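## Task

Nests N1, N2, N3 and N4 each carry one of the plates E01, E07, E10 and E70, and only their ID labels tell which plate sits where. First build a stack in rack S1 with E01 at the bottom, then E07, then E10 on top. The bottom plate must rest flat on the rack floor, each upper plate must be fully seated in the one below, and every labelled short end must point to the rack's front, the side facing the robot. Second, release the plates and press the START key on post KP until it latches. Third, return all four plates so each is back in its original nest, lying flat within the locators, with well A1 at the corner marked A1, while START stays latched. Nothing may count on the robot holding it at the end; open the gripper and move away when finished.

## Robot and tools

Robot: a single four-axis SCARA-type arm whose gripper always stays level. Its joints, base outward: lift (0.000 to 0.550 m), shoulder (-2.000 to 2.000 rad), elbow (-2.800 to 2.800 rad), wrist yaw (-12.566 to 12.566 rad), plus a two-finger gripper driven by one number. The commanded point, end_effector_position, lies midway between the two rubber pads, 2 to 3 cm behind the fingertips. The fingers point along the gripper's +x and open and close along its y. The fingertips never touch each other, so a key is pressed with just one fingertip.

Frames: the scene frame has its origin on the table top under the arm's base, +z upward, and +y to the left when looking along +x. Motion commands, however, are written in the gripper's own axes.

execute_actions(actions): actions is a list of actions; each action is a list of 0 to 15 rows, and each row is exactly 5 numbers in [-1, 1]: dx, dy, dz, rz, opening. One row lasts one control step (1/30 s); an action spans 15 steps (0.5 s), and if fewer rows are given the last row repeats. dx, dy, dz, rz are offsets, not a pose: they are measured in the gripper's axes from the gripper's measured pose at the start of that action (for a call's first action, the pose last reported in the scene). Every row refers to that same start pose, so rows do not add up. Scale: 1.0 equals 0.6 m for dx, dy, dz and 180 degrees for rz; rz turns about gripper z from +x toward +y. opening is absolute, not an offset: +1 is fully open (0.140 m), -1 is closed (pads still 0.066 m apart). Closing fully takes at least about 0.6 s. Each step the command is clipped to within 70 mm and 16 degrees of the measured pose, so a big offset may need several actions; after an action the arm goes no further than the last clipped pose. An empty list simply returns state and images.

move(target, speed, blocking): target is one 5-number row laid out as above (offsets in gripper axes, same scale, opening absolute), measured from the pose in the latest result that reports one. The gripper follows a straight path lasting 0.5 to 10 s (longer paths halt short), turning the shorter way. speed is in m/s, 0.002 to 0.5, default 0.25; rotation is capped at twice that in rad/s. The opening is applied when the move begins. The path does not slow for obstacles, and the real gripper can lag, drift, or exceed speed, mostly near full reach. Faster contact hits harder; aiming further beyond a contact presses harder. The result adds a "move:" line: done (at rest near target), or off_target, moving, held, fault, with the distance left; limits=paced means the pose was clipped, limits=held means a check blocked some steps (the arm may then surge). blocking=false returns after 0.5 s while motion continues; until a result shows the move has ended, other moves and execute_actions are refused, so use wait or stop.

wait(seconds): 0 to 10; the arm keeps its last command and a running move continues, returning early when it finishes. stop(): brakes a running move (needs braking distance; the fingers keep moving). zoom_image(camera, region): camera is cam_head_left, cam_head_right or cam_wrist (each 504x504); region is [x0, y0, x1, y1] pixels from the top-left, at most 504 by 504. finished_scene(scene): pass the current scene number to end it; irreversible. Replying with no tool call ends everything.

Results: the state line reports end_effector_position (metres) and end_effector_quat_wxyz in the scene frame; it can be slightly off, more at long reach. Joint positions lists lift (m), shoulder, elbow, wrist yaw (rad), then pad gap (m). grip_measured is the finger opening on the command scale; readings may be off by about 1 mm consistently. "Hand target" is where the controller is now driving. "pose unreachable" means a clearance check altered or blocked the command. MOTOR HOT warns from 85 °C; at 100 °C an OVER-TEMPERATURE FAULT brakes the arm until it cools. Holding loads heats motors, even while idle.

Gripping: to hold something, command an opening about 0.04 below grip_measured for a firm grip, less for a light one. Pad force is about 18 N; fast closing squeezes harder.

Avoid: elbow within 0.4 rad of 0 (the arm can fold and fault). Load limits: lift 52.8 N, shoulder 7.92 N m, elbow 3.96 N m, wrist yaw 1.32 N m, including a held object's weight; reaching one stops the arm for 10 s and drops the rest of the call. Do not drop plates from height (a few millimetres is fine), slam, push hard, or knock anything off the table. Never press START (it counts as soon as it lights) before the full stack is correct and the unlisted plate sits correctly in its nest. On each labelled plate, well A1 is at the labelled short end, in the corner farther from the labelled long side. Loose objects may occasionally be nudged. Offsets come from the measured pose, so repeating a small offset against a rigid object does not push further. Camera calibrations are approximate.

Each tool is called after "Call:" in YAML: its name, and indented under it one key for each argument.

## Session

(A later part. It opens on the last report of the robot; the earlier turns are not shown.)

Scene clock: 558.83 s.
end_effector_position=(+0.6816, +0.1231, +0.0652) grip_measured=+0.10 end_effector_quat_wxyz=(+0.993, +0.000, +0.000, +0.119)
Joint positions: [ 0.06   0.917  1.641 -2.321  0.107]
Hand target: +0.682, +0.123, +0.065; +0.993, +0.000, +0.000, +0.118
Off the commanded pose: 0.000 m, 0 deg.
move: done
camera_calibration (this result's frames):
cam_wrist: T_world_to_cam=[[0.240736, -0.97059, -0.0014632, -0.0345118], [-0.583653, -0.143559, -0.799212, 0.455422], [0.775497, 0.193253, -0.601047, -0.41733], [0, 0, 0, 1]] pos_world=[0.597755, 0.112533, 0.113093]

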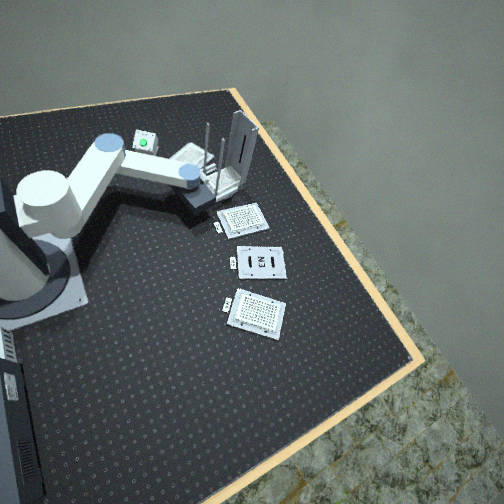

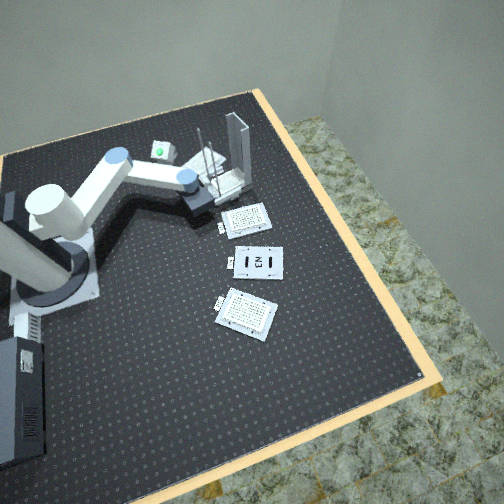

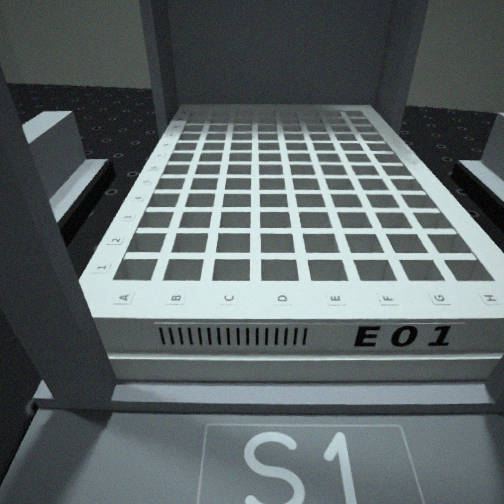

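Call:
execute_actions:
  actions:
    - [[0, 0, 0, 0, -0.45]]
    - [[0, 0, 0, 0, -0.5], [0, 0, 0, 0, -0.52], [0, 0, 0, 0, -0.54], [0, 0, 0, 0, -0.56], [0, 0, 0, 0, -0.58], [0, 0, 0, 0, -0.6], [0, 0, 0, 0, -0.62]]

Call:
move:
  target: [0.0006, 0, 0.02, -0.0008, -0.62]
  speed: 0.04

Call:
move:
  target: [0, 0, 0.418, 0, -0.62]
  speed: 0.25

Call:
move:
  target: [-0.066, -0.264, 0, -0.075, -0.62]
  speed: 0.35

Scene clock: 564.37 s.
end_effector_position=(+0.6816, +0.1231, +0.0652) grip_measured=-0.56 end_effector_quat_wxyz=(+0.993, +0.000, +0.000, +0.119)
Joint positions: [ 0.06   0.917  1.641 -2.321  0.082]
Hand target: +0.682, +0.123, +0.065; +0.993, +0.000, +0.000, +0.119
Off the commanded pose: 0.000 m, 0 deg.
camera_calibration (this result's frames):
cam_wrist: T_world_to_cam=[[0.240711, -0.970596, -0.0014632, -0.0345044], [-0.583657, -0.143544, -0.799212, 0.455421], [0.775502, 0.193233, -0.601047, -0.417328], [0, 0, 0, 1]] pos_world=[0.597754, 0.112525, 0.113093]

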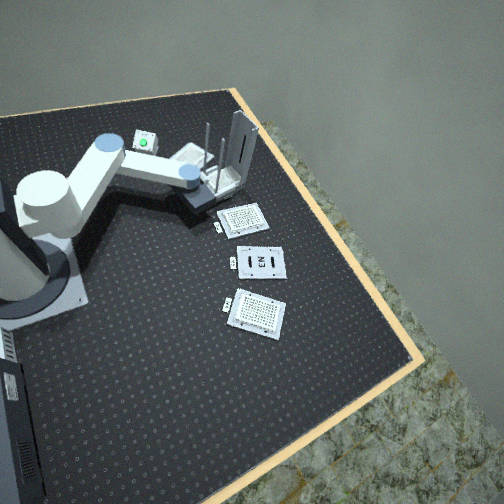

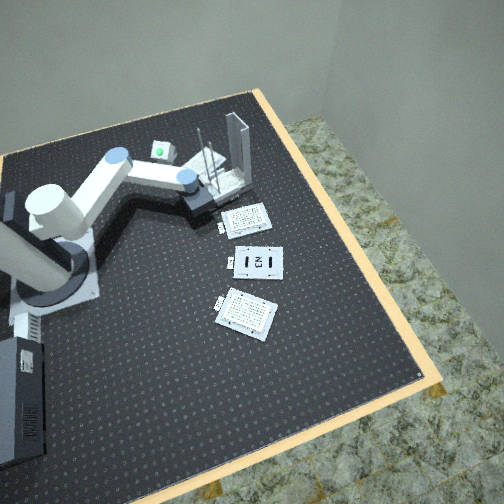

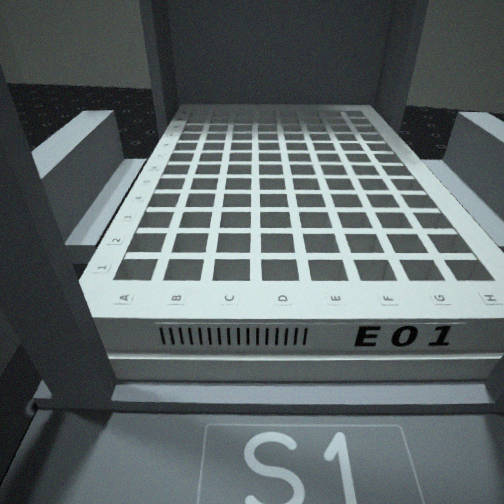

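Scene clock: 565.07 s.
end_effector_position=(+0.6819, +0.1230, +0.0772) grip_measured=-0.56 end_effector_quat_wxyz=(+0.993, +0.000, +0.000, +0.117)
Joint positions: [ 0.072  0.917  1.643 -2.325  0.082]
Hand target: +0.682, +0.123, +0.077; +0.993, +0.000, +0.000, +0.117
Off the commanded pose: 0.000 m, 0 deg.
move: done
camera_calibration (this result's frames):
cam_wrist: T_world_to_cam=[[0.23796, -0.971274, -0.0014632, -0.0326568], [-0.584061, -0.14189, -0.799212, 0.46529], [0.776046, 0.191035, -0.601047, -0.410421], [0, 0, 0, 1]] pos_world=[0.598034, 0.112706, 0.125136]

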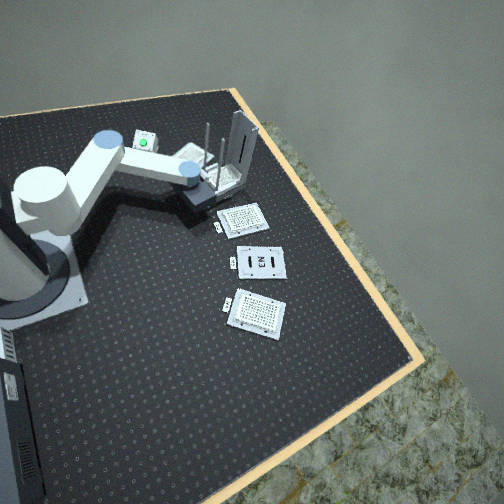

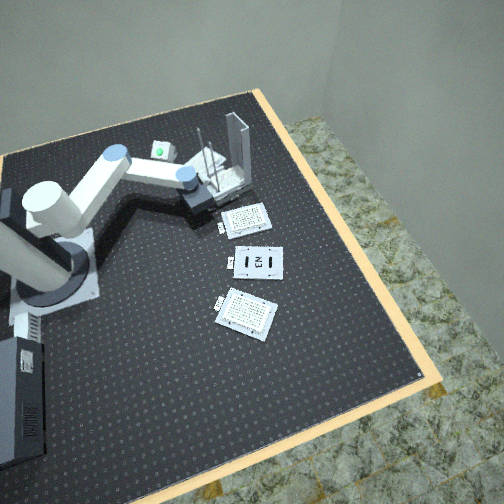

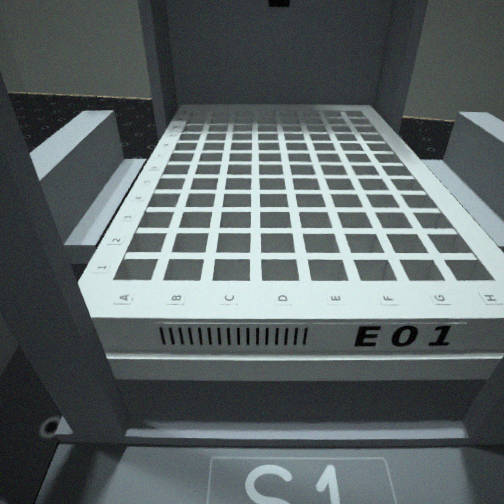

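Scene clock: 566.50 s.
end_effector_position=(+0.6819, +0.1230, +0.3281) grip_measured=-0.56 end_effector_quat_wxyz=(+0.993, +0.000, +0.000, +0.117)
Joint positions: [ 0.323  0.917  1.643 -2.325  0.082]
Hand target: +0.682, +0.123, +0.328; +0.993, +0.000, +0.000, +0.117
Off the commanded pose: 0.000 m, 0 deg.
move: done
camera_calibration (this result's frames):
cam_wrist: T_world_to_cam=[[0.237924, -0.971283, -0.0014632, -0.0322738], [-0.584066, -0.141868, -0.799212, 0.665766], [0.776054, 0.191006, -0.601047, -0.259645], [0, 0, 0, 1]] pos_world=[0.598029, 0.112698, 0.375982]

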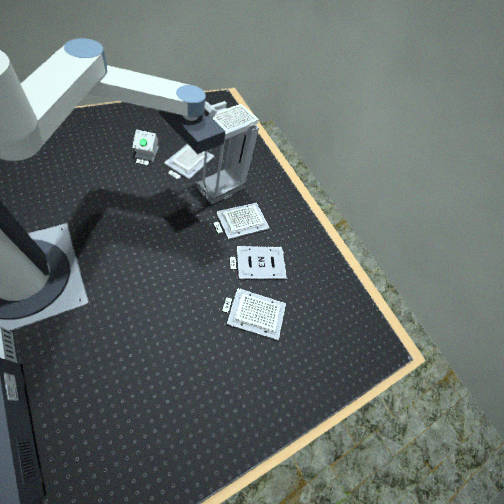

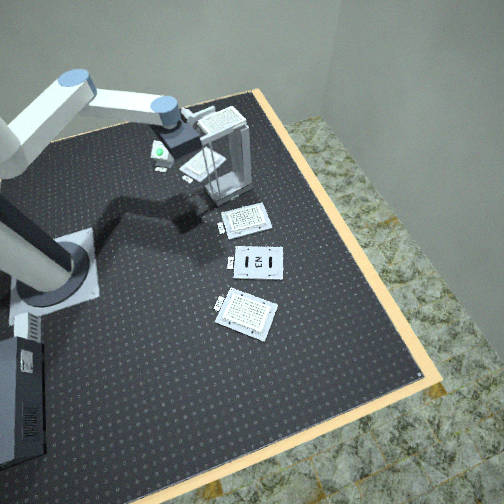

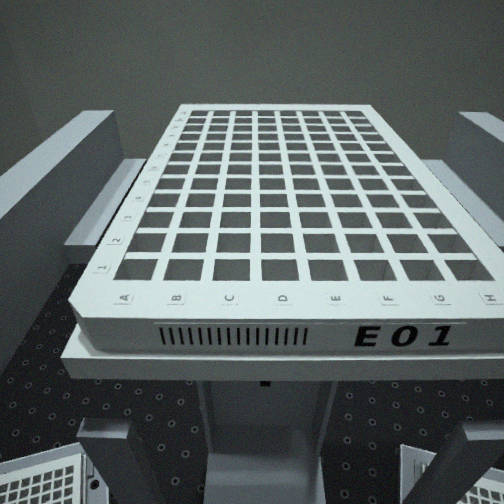

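Scene clock: 567.40 s.
end_effector_position=(+0.6803, -0.0404, +0.3281) grip_measured=-0.56 end_effector_quat_wxyz=(+1.000, +0.000, +0.000, -0.001)
Joint positions: [ 0.323  0.602  1.564 -2.167  0.082]
Hand target: +0.680, -0.040, +0.328; +1.000, +0.000, +0.000, -0.000
Off the commanded pose: 0.000 m, 0 deg.
move: done
camera_calibration (this result's frames):
cam_wrist: T_world_to_cam=[[0.00422218, -0.99999, -0.0014632, -0.0327525], [-0.601047, -0.00136834, -0.799212, 0.658853], [0.799202, 0.00425387, -0.601047, -0.250453], [0, 0, 0, 1]] pos_world=[0.596302, -0.0307853, 0.375981]

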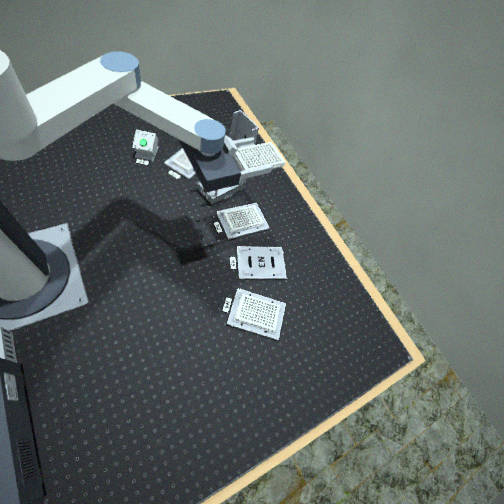

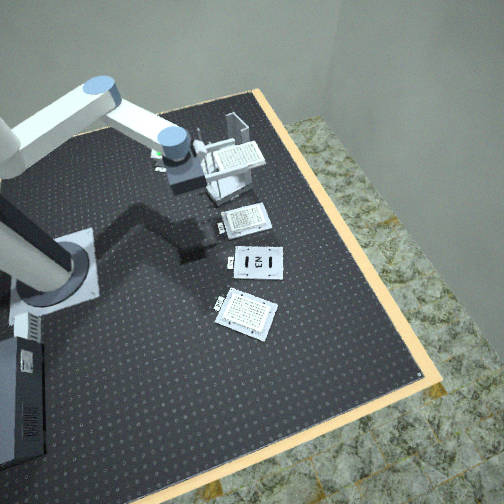

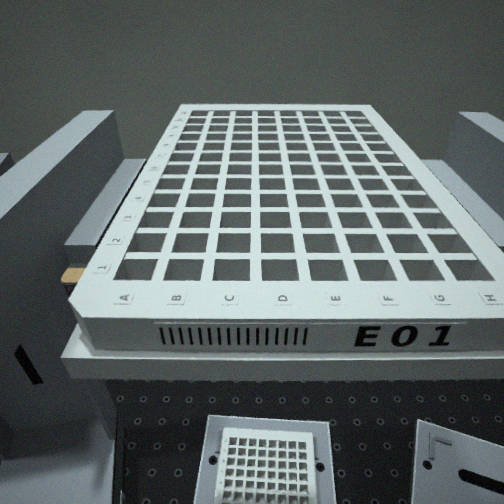

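Call:
execute_actions:
  actions: []

Scene clock: 576.57 s.
end_effector_position=(+0.6803, -0.0403, +0.3281) grip_measured=-0.56 end_effector_quat_wxyz=(+1.000, +0.000, +0.000, -0.001)
Joint positions: [ 0.323  0.602  1.564 -2.167  0.082]
Hand target: +0.680, -0.040, +0.328; +1.000, +0.000, +0.000, -0.000
Off the commanded pose: 0.000 m, 0 deg.
camera_calibration (this result's frames):
cam_wrist: T_world_to_cam=[[0.00433262, -0.99999, -0.0014632, -0.0327795], [-0.601047, -0.00143472, -0.799212, 0.658856], [0.799202, 0.00434213, -0.601047, -0.250457], [0, 0, 0, 1]] pos_world=[0.596311, -0.0307463, 0.375981]

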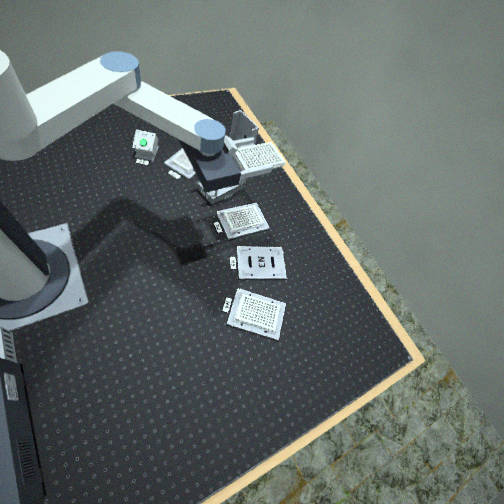

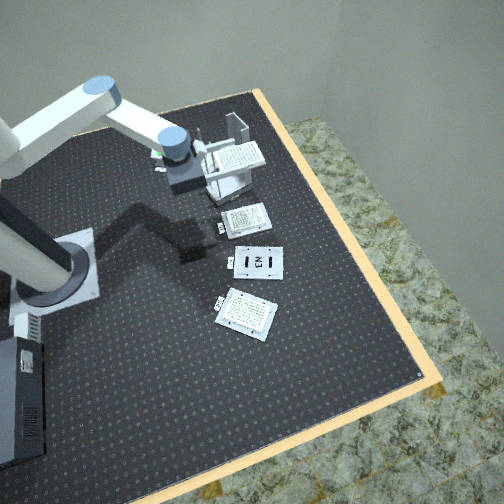

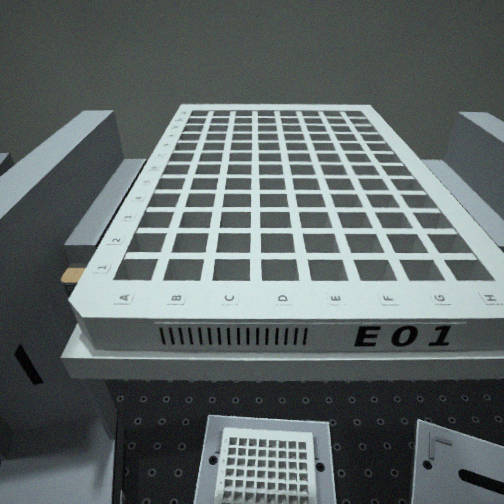

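Call:
move:
  target: [-0.0177, -0.2898, -0.4635, -0.12067, -0.62]
  speed: 0.3

Scene clock: 582.90 s.
end_effector_position=(+0.6695, -0.2143, +0.0499) grip_measured=-0.56 end_effector_quat_wxyz=(+0.982, +0.000, +0.000, -0.189)
Joint positions: [ 0.045  0.215  1.744 -2.34   0.082]
Hand target: +0.670, -0.214, +0.050; +0.982, +0.000, +0.000, -0.189
Off the commanded pose: 0.000 m, 0 deg.
move: done
camera_calibration (this result's frames):
cam_wrist: T_world_to_cam=[[-0.36616, -0.930551, -0.0014632, 0.0558506], [-0.558878, 0.221168, -0.799212, 0.449264], [0.744031, -0.291822, -0.601047, -0.434791], [0, 0, 0, 1]] pos_world=[0.595032, -0.174272, 0.0978097]

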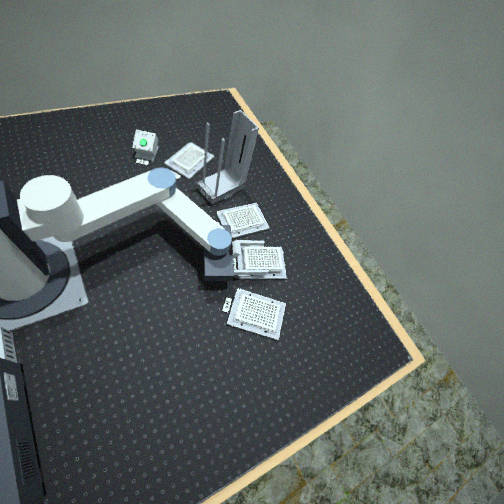

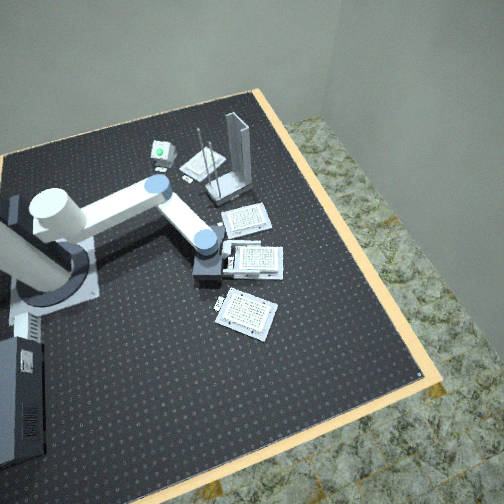

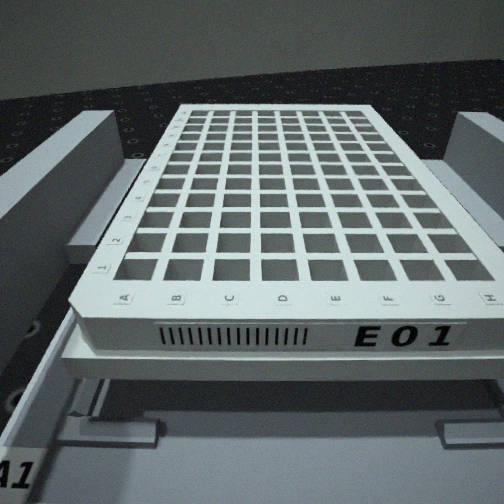

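Call:
move:
  target: [0, 0, -0.015, 0, -0.62]
  speed: 0.03

Scene clock: 584.90 s.
end_effector_position=(+0.6695, -0.2143, +0.0409) grip_measured=-0.56 end_effector_quat_wxyz=(+0.982, +0.000, +0.000, -0.189)
Joint positions: [ 0.036  0.215  1.744 -2.34   0.082]
Hand target: +0.670, -0.214, +0.041; +0.982, +0.000, +0.000, -0.189
Off the commanded pose: 0.000 m, 0 deg.
move: done
camera_calibration (this result's frames):
cam_wrist: T_world_to_cam=[[-0.366127, -0.930564, -0.0014632, 0.0558281], [-0.558886, 0.221148, -0.799212, 0.442037], [0.744042, -0.291795, -0.601047, -0.440232], [0, 0, 0, 1]] pos_world=[0.595039, -0.174262, 0.0887627]

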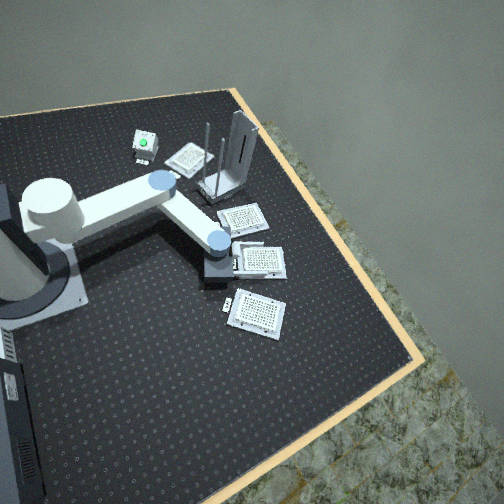

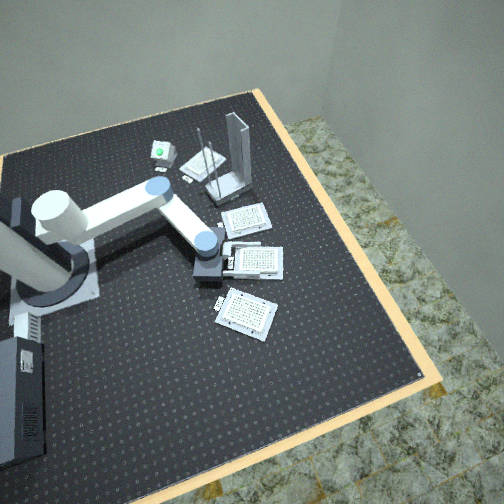

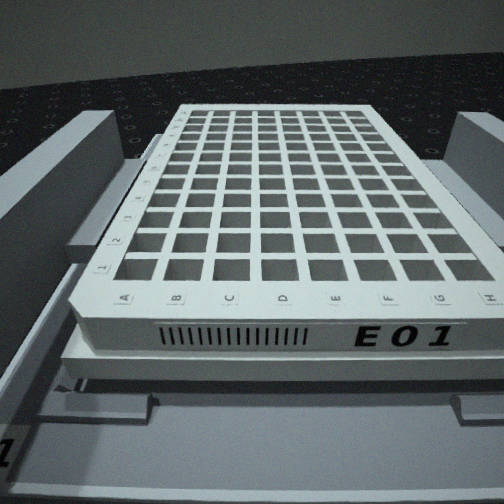

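Call:
move:
  target: [0, 0, -0.0094, 0, -0.62]
  speed: 0.012

Scene clock: 587.37 s.
end_effector_position=(+0.6693, -0.2144, +0.0353) grip_measured=-0.56 end_effector_quat_wxyz=(+0.982, +0.000, +0.000, -0.189)
Joint positions: [ 0.03   0.215  1.744 -2.34   0.082]
Hand target: +0.670, -0.214, +0.035; +0.982, +0.000, +0.000, -0.189
Off the commanded pose: 0.000 m, 0 deg.
move: done
camera_calibration (this result's frames):
cam_wrist: T_world_to_cam=[[-0.366889, -0.930264, -0.0014632, 0.0561987], [-0.558704, 0.221606, -0.799212, 0.437514], [0.743802, -0.292405, -0.601047, -0.443461], [0, 0, 0, 1]] pos_world=[0.594907, -0.174346, 0.083208]

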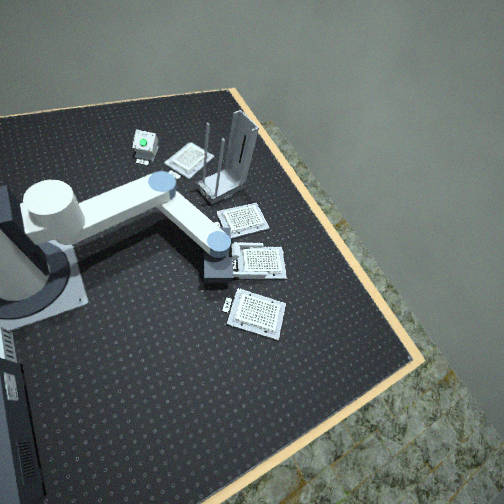

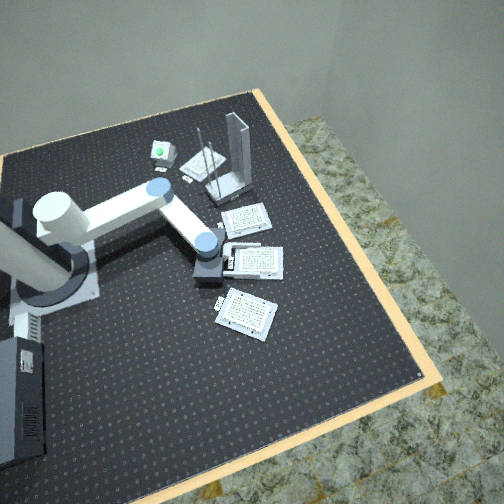

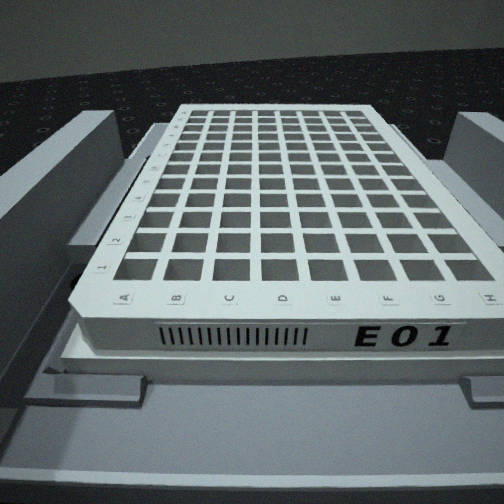

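Call:
execute_actions:
  actions:
    - [[0,0,0,0,-0.5],[0,0,0,0,-0.45],[0,0,0,0,-0.4],[0,0,0,0,-0.35],[0,0,0,0,-0.3],[0,0,0,0,-0.2],[0,0,0,0,-0.1],[0,0,0,0,0.0],[0,0,0,0,0.1]]

Call:
move:
  target: [-0.13, 0, 0.1, 0, 0.1]
  speed: 0.15

Scene clock: 591.83 s.
end_effector_position=(+0.6693, -0.2144, +0.0353) grip_measured=+0.10 end_effector_quat_wxyz=(+0.982, +0.000, +0.000, -0.189)
Joint positions: [ 0.03   0.215  1.744 -2.34   0.107]
Hand target: +0.669, -0.214, +0.035; +0.982, +0.000, +0.000, -0.189
Off the commanded pose: 0.000 m, 0 deg.
camera_calibration (this result's frames):
cam_wrist: T_world_to_cam=[[-0.366977, -0.930229, -0.0014632, 0.0562458], [-0.558683, 0.221659, -0.799212, 0.437513], [0.743775, -0.292475, -0.601047, -0.443428], [0, 0, 0, 1]] pos_world=[0.594883, -0.174349, 0.0832269]

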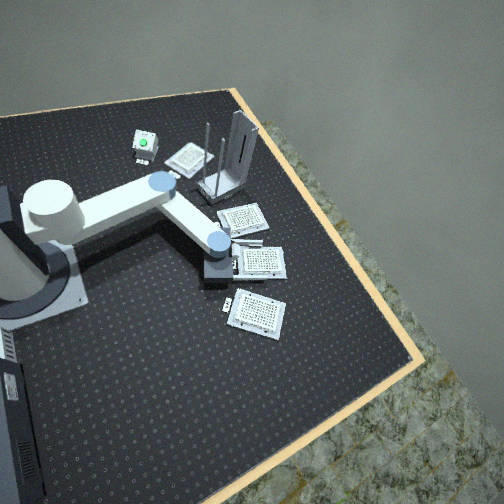

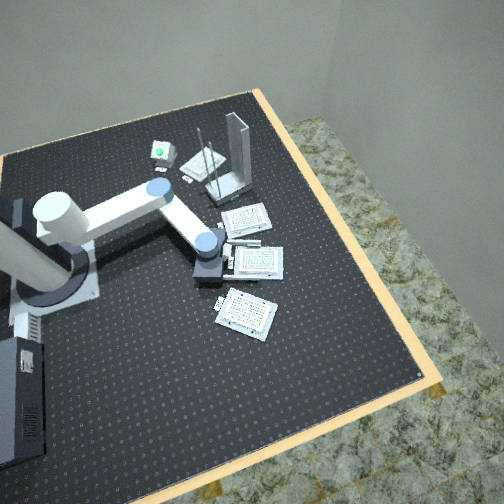

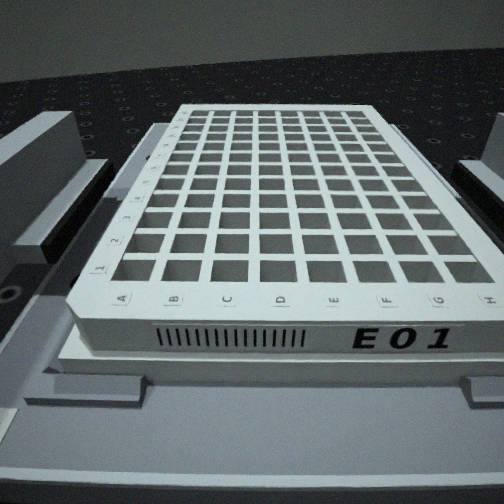

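Scene clock: 592.80 s.
end_effector_position=(+0.5968, -0.1855, +0.0954) grip_measured=+0.10 end_effector_quat_wxyz=(+0.982, +0.000, +0.000, -0.190)
Joint positions: [ 0.09   0.383  1.323 -2.087  0.107]
Hand target: +0.597, -0.185, +0.095; +0.982, +0.000, +0.000, -0.189
Off the commanded pose: 0.000 m, 0 deg.
move: done
camera_calibration (this result's frames):
cam_wrist: T_world_to_cam=[[-0.367404, -0.93006, -0.0014632, 0.0569321], [-0.558582, 0.221915, -0.799212, 0.438576], [0.74364, -0.292816, -0.601047, -0.344919], [0, 0, 0, 1]] pos_world=[0.522394, -0.145374, 0.143286]

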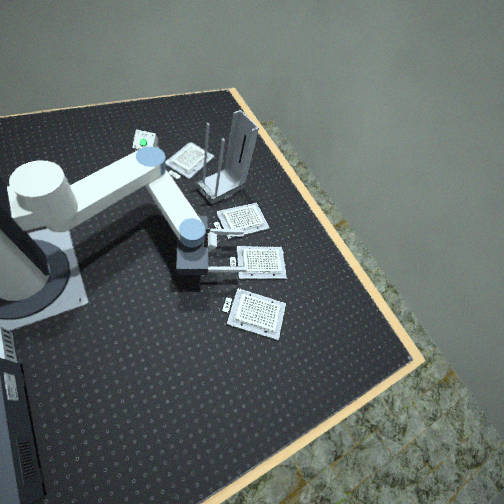

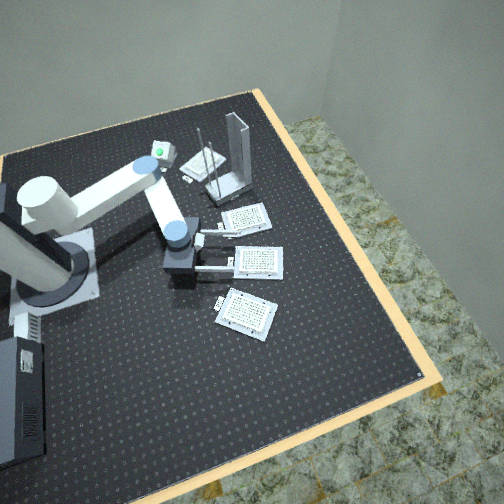

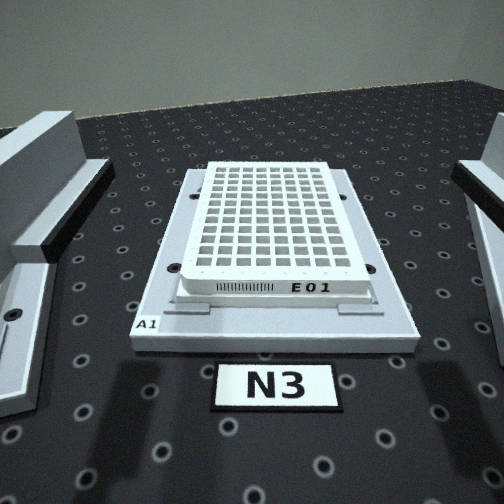

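Call:
zoom_image:
  camera: "cam_head_right"
  region: [130, 110, 320, 350]

Call:
zoom_image:
  camera: "cam_wrist"
  region: [120, 140, 430, 360]

Region (130, 110, 320, 350) of cam_head_right's 504x504 image, scaled by 2.100, with more detail than that image has; it fills the left 399 columns of this view, and the rest is white.

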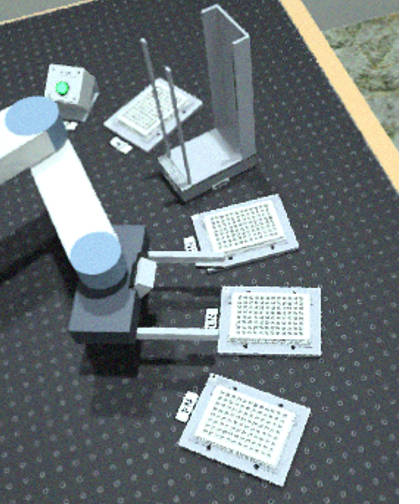

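Region (120, 140, 430, 360) of cam_wrist's 504x504 image, scaled by 1.626, with more detail than that image has; it fills the top 358 rows of this view, and the rest is white.

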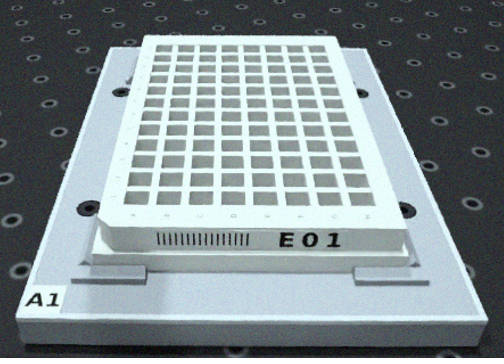

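All four plates are seated and START is lit. Ending scene 1.

Call:
finished_scene:
  scene: 1

The scene is finished: the task was done.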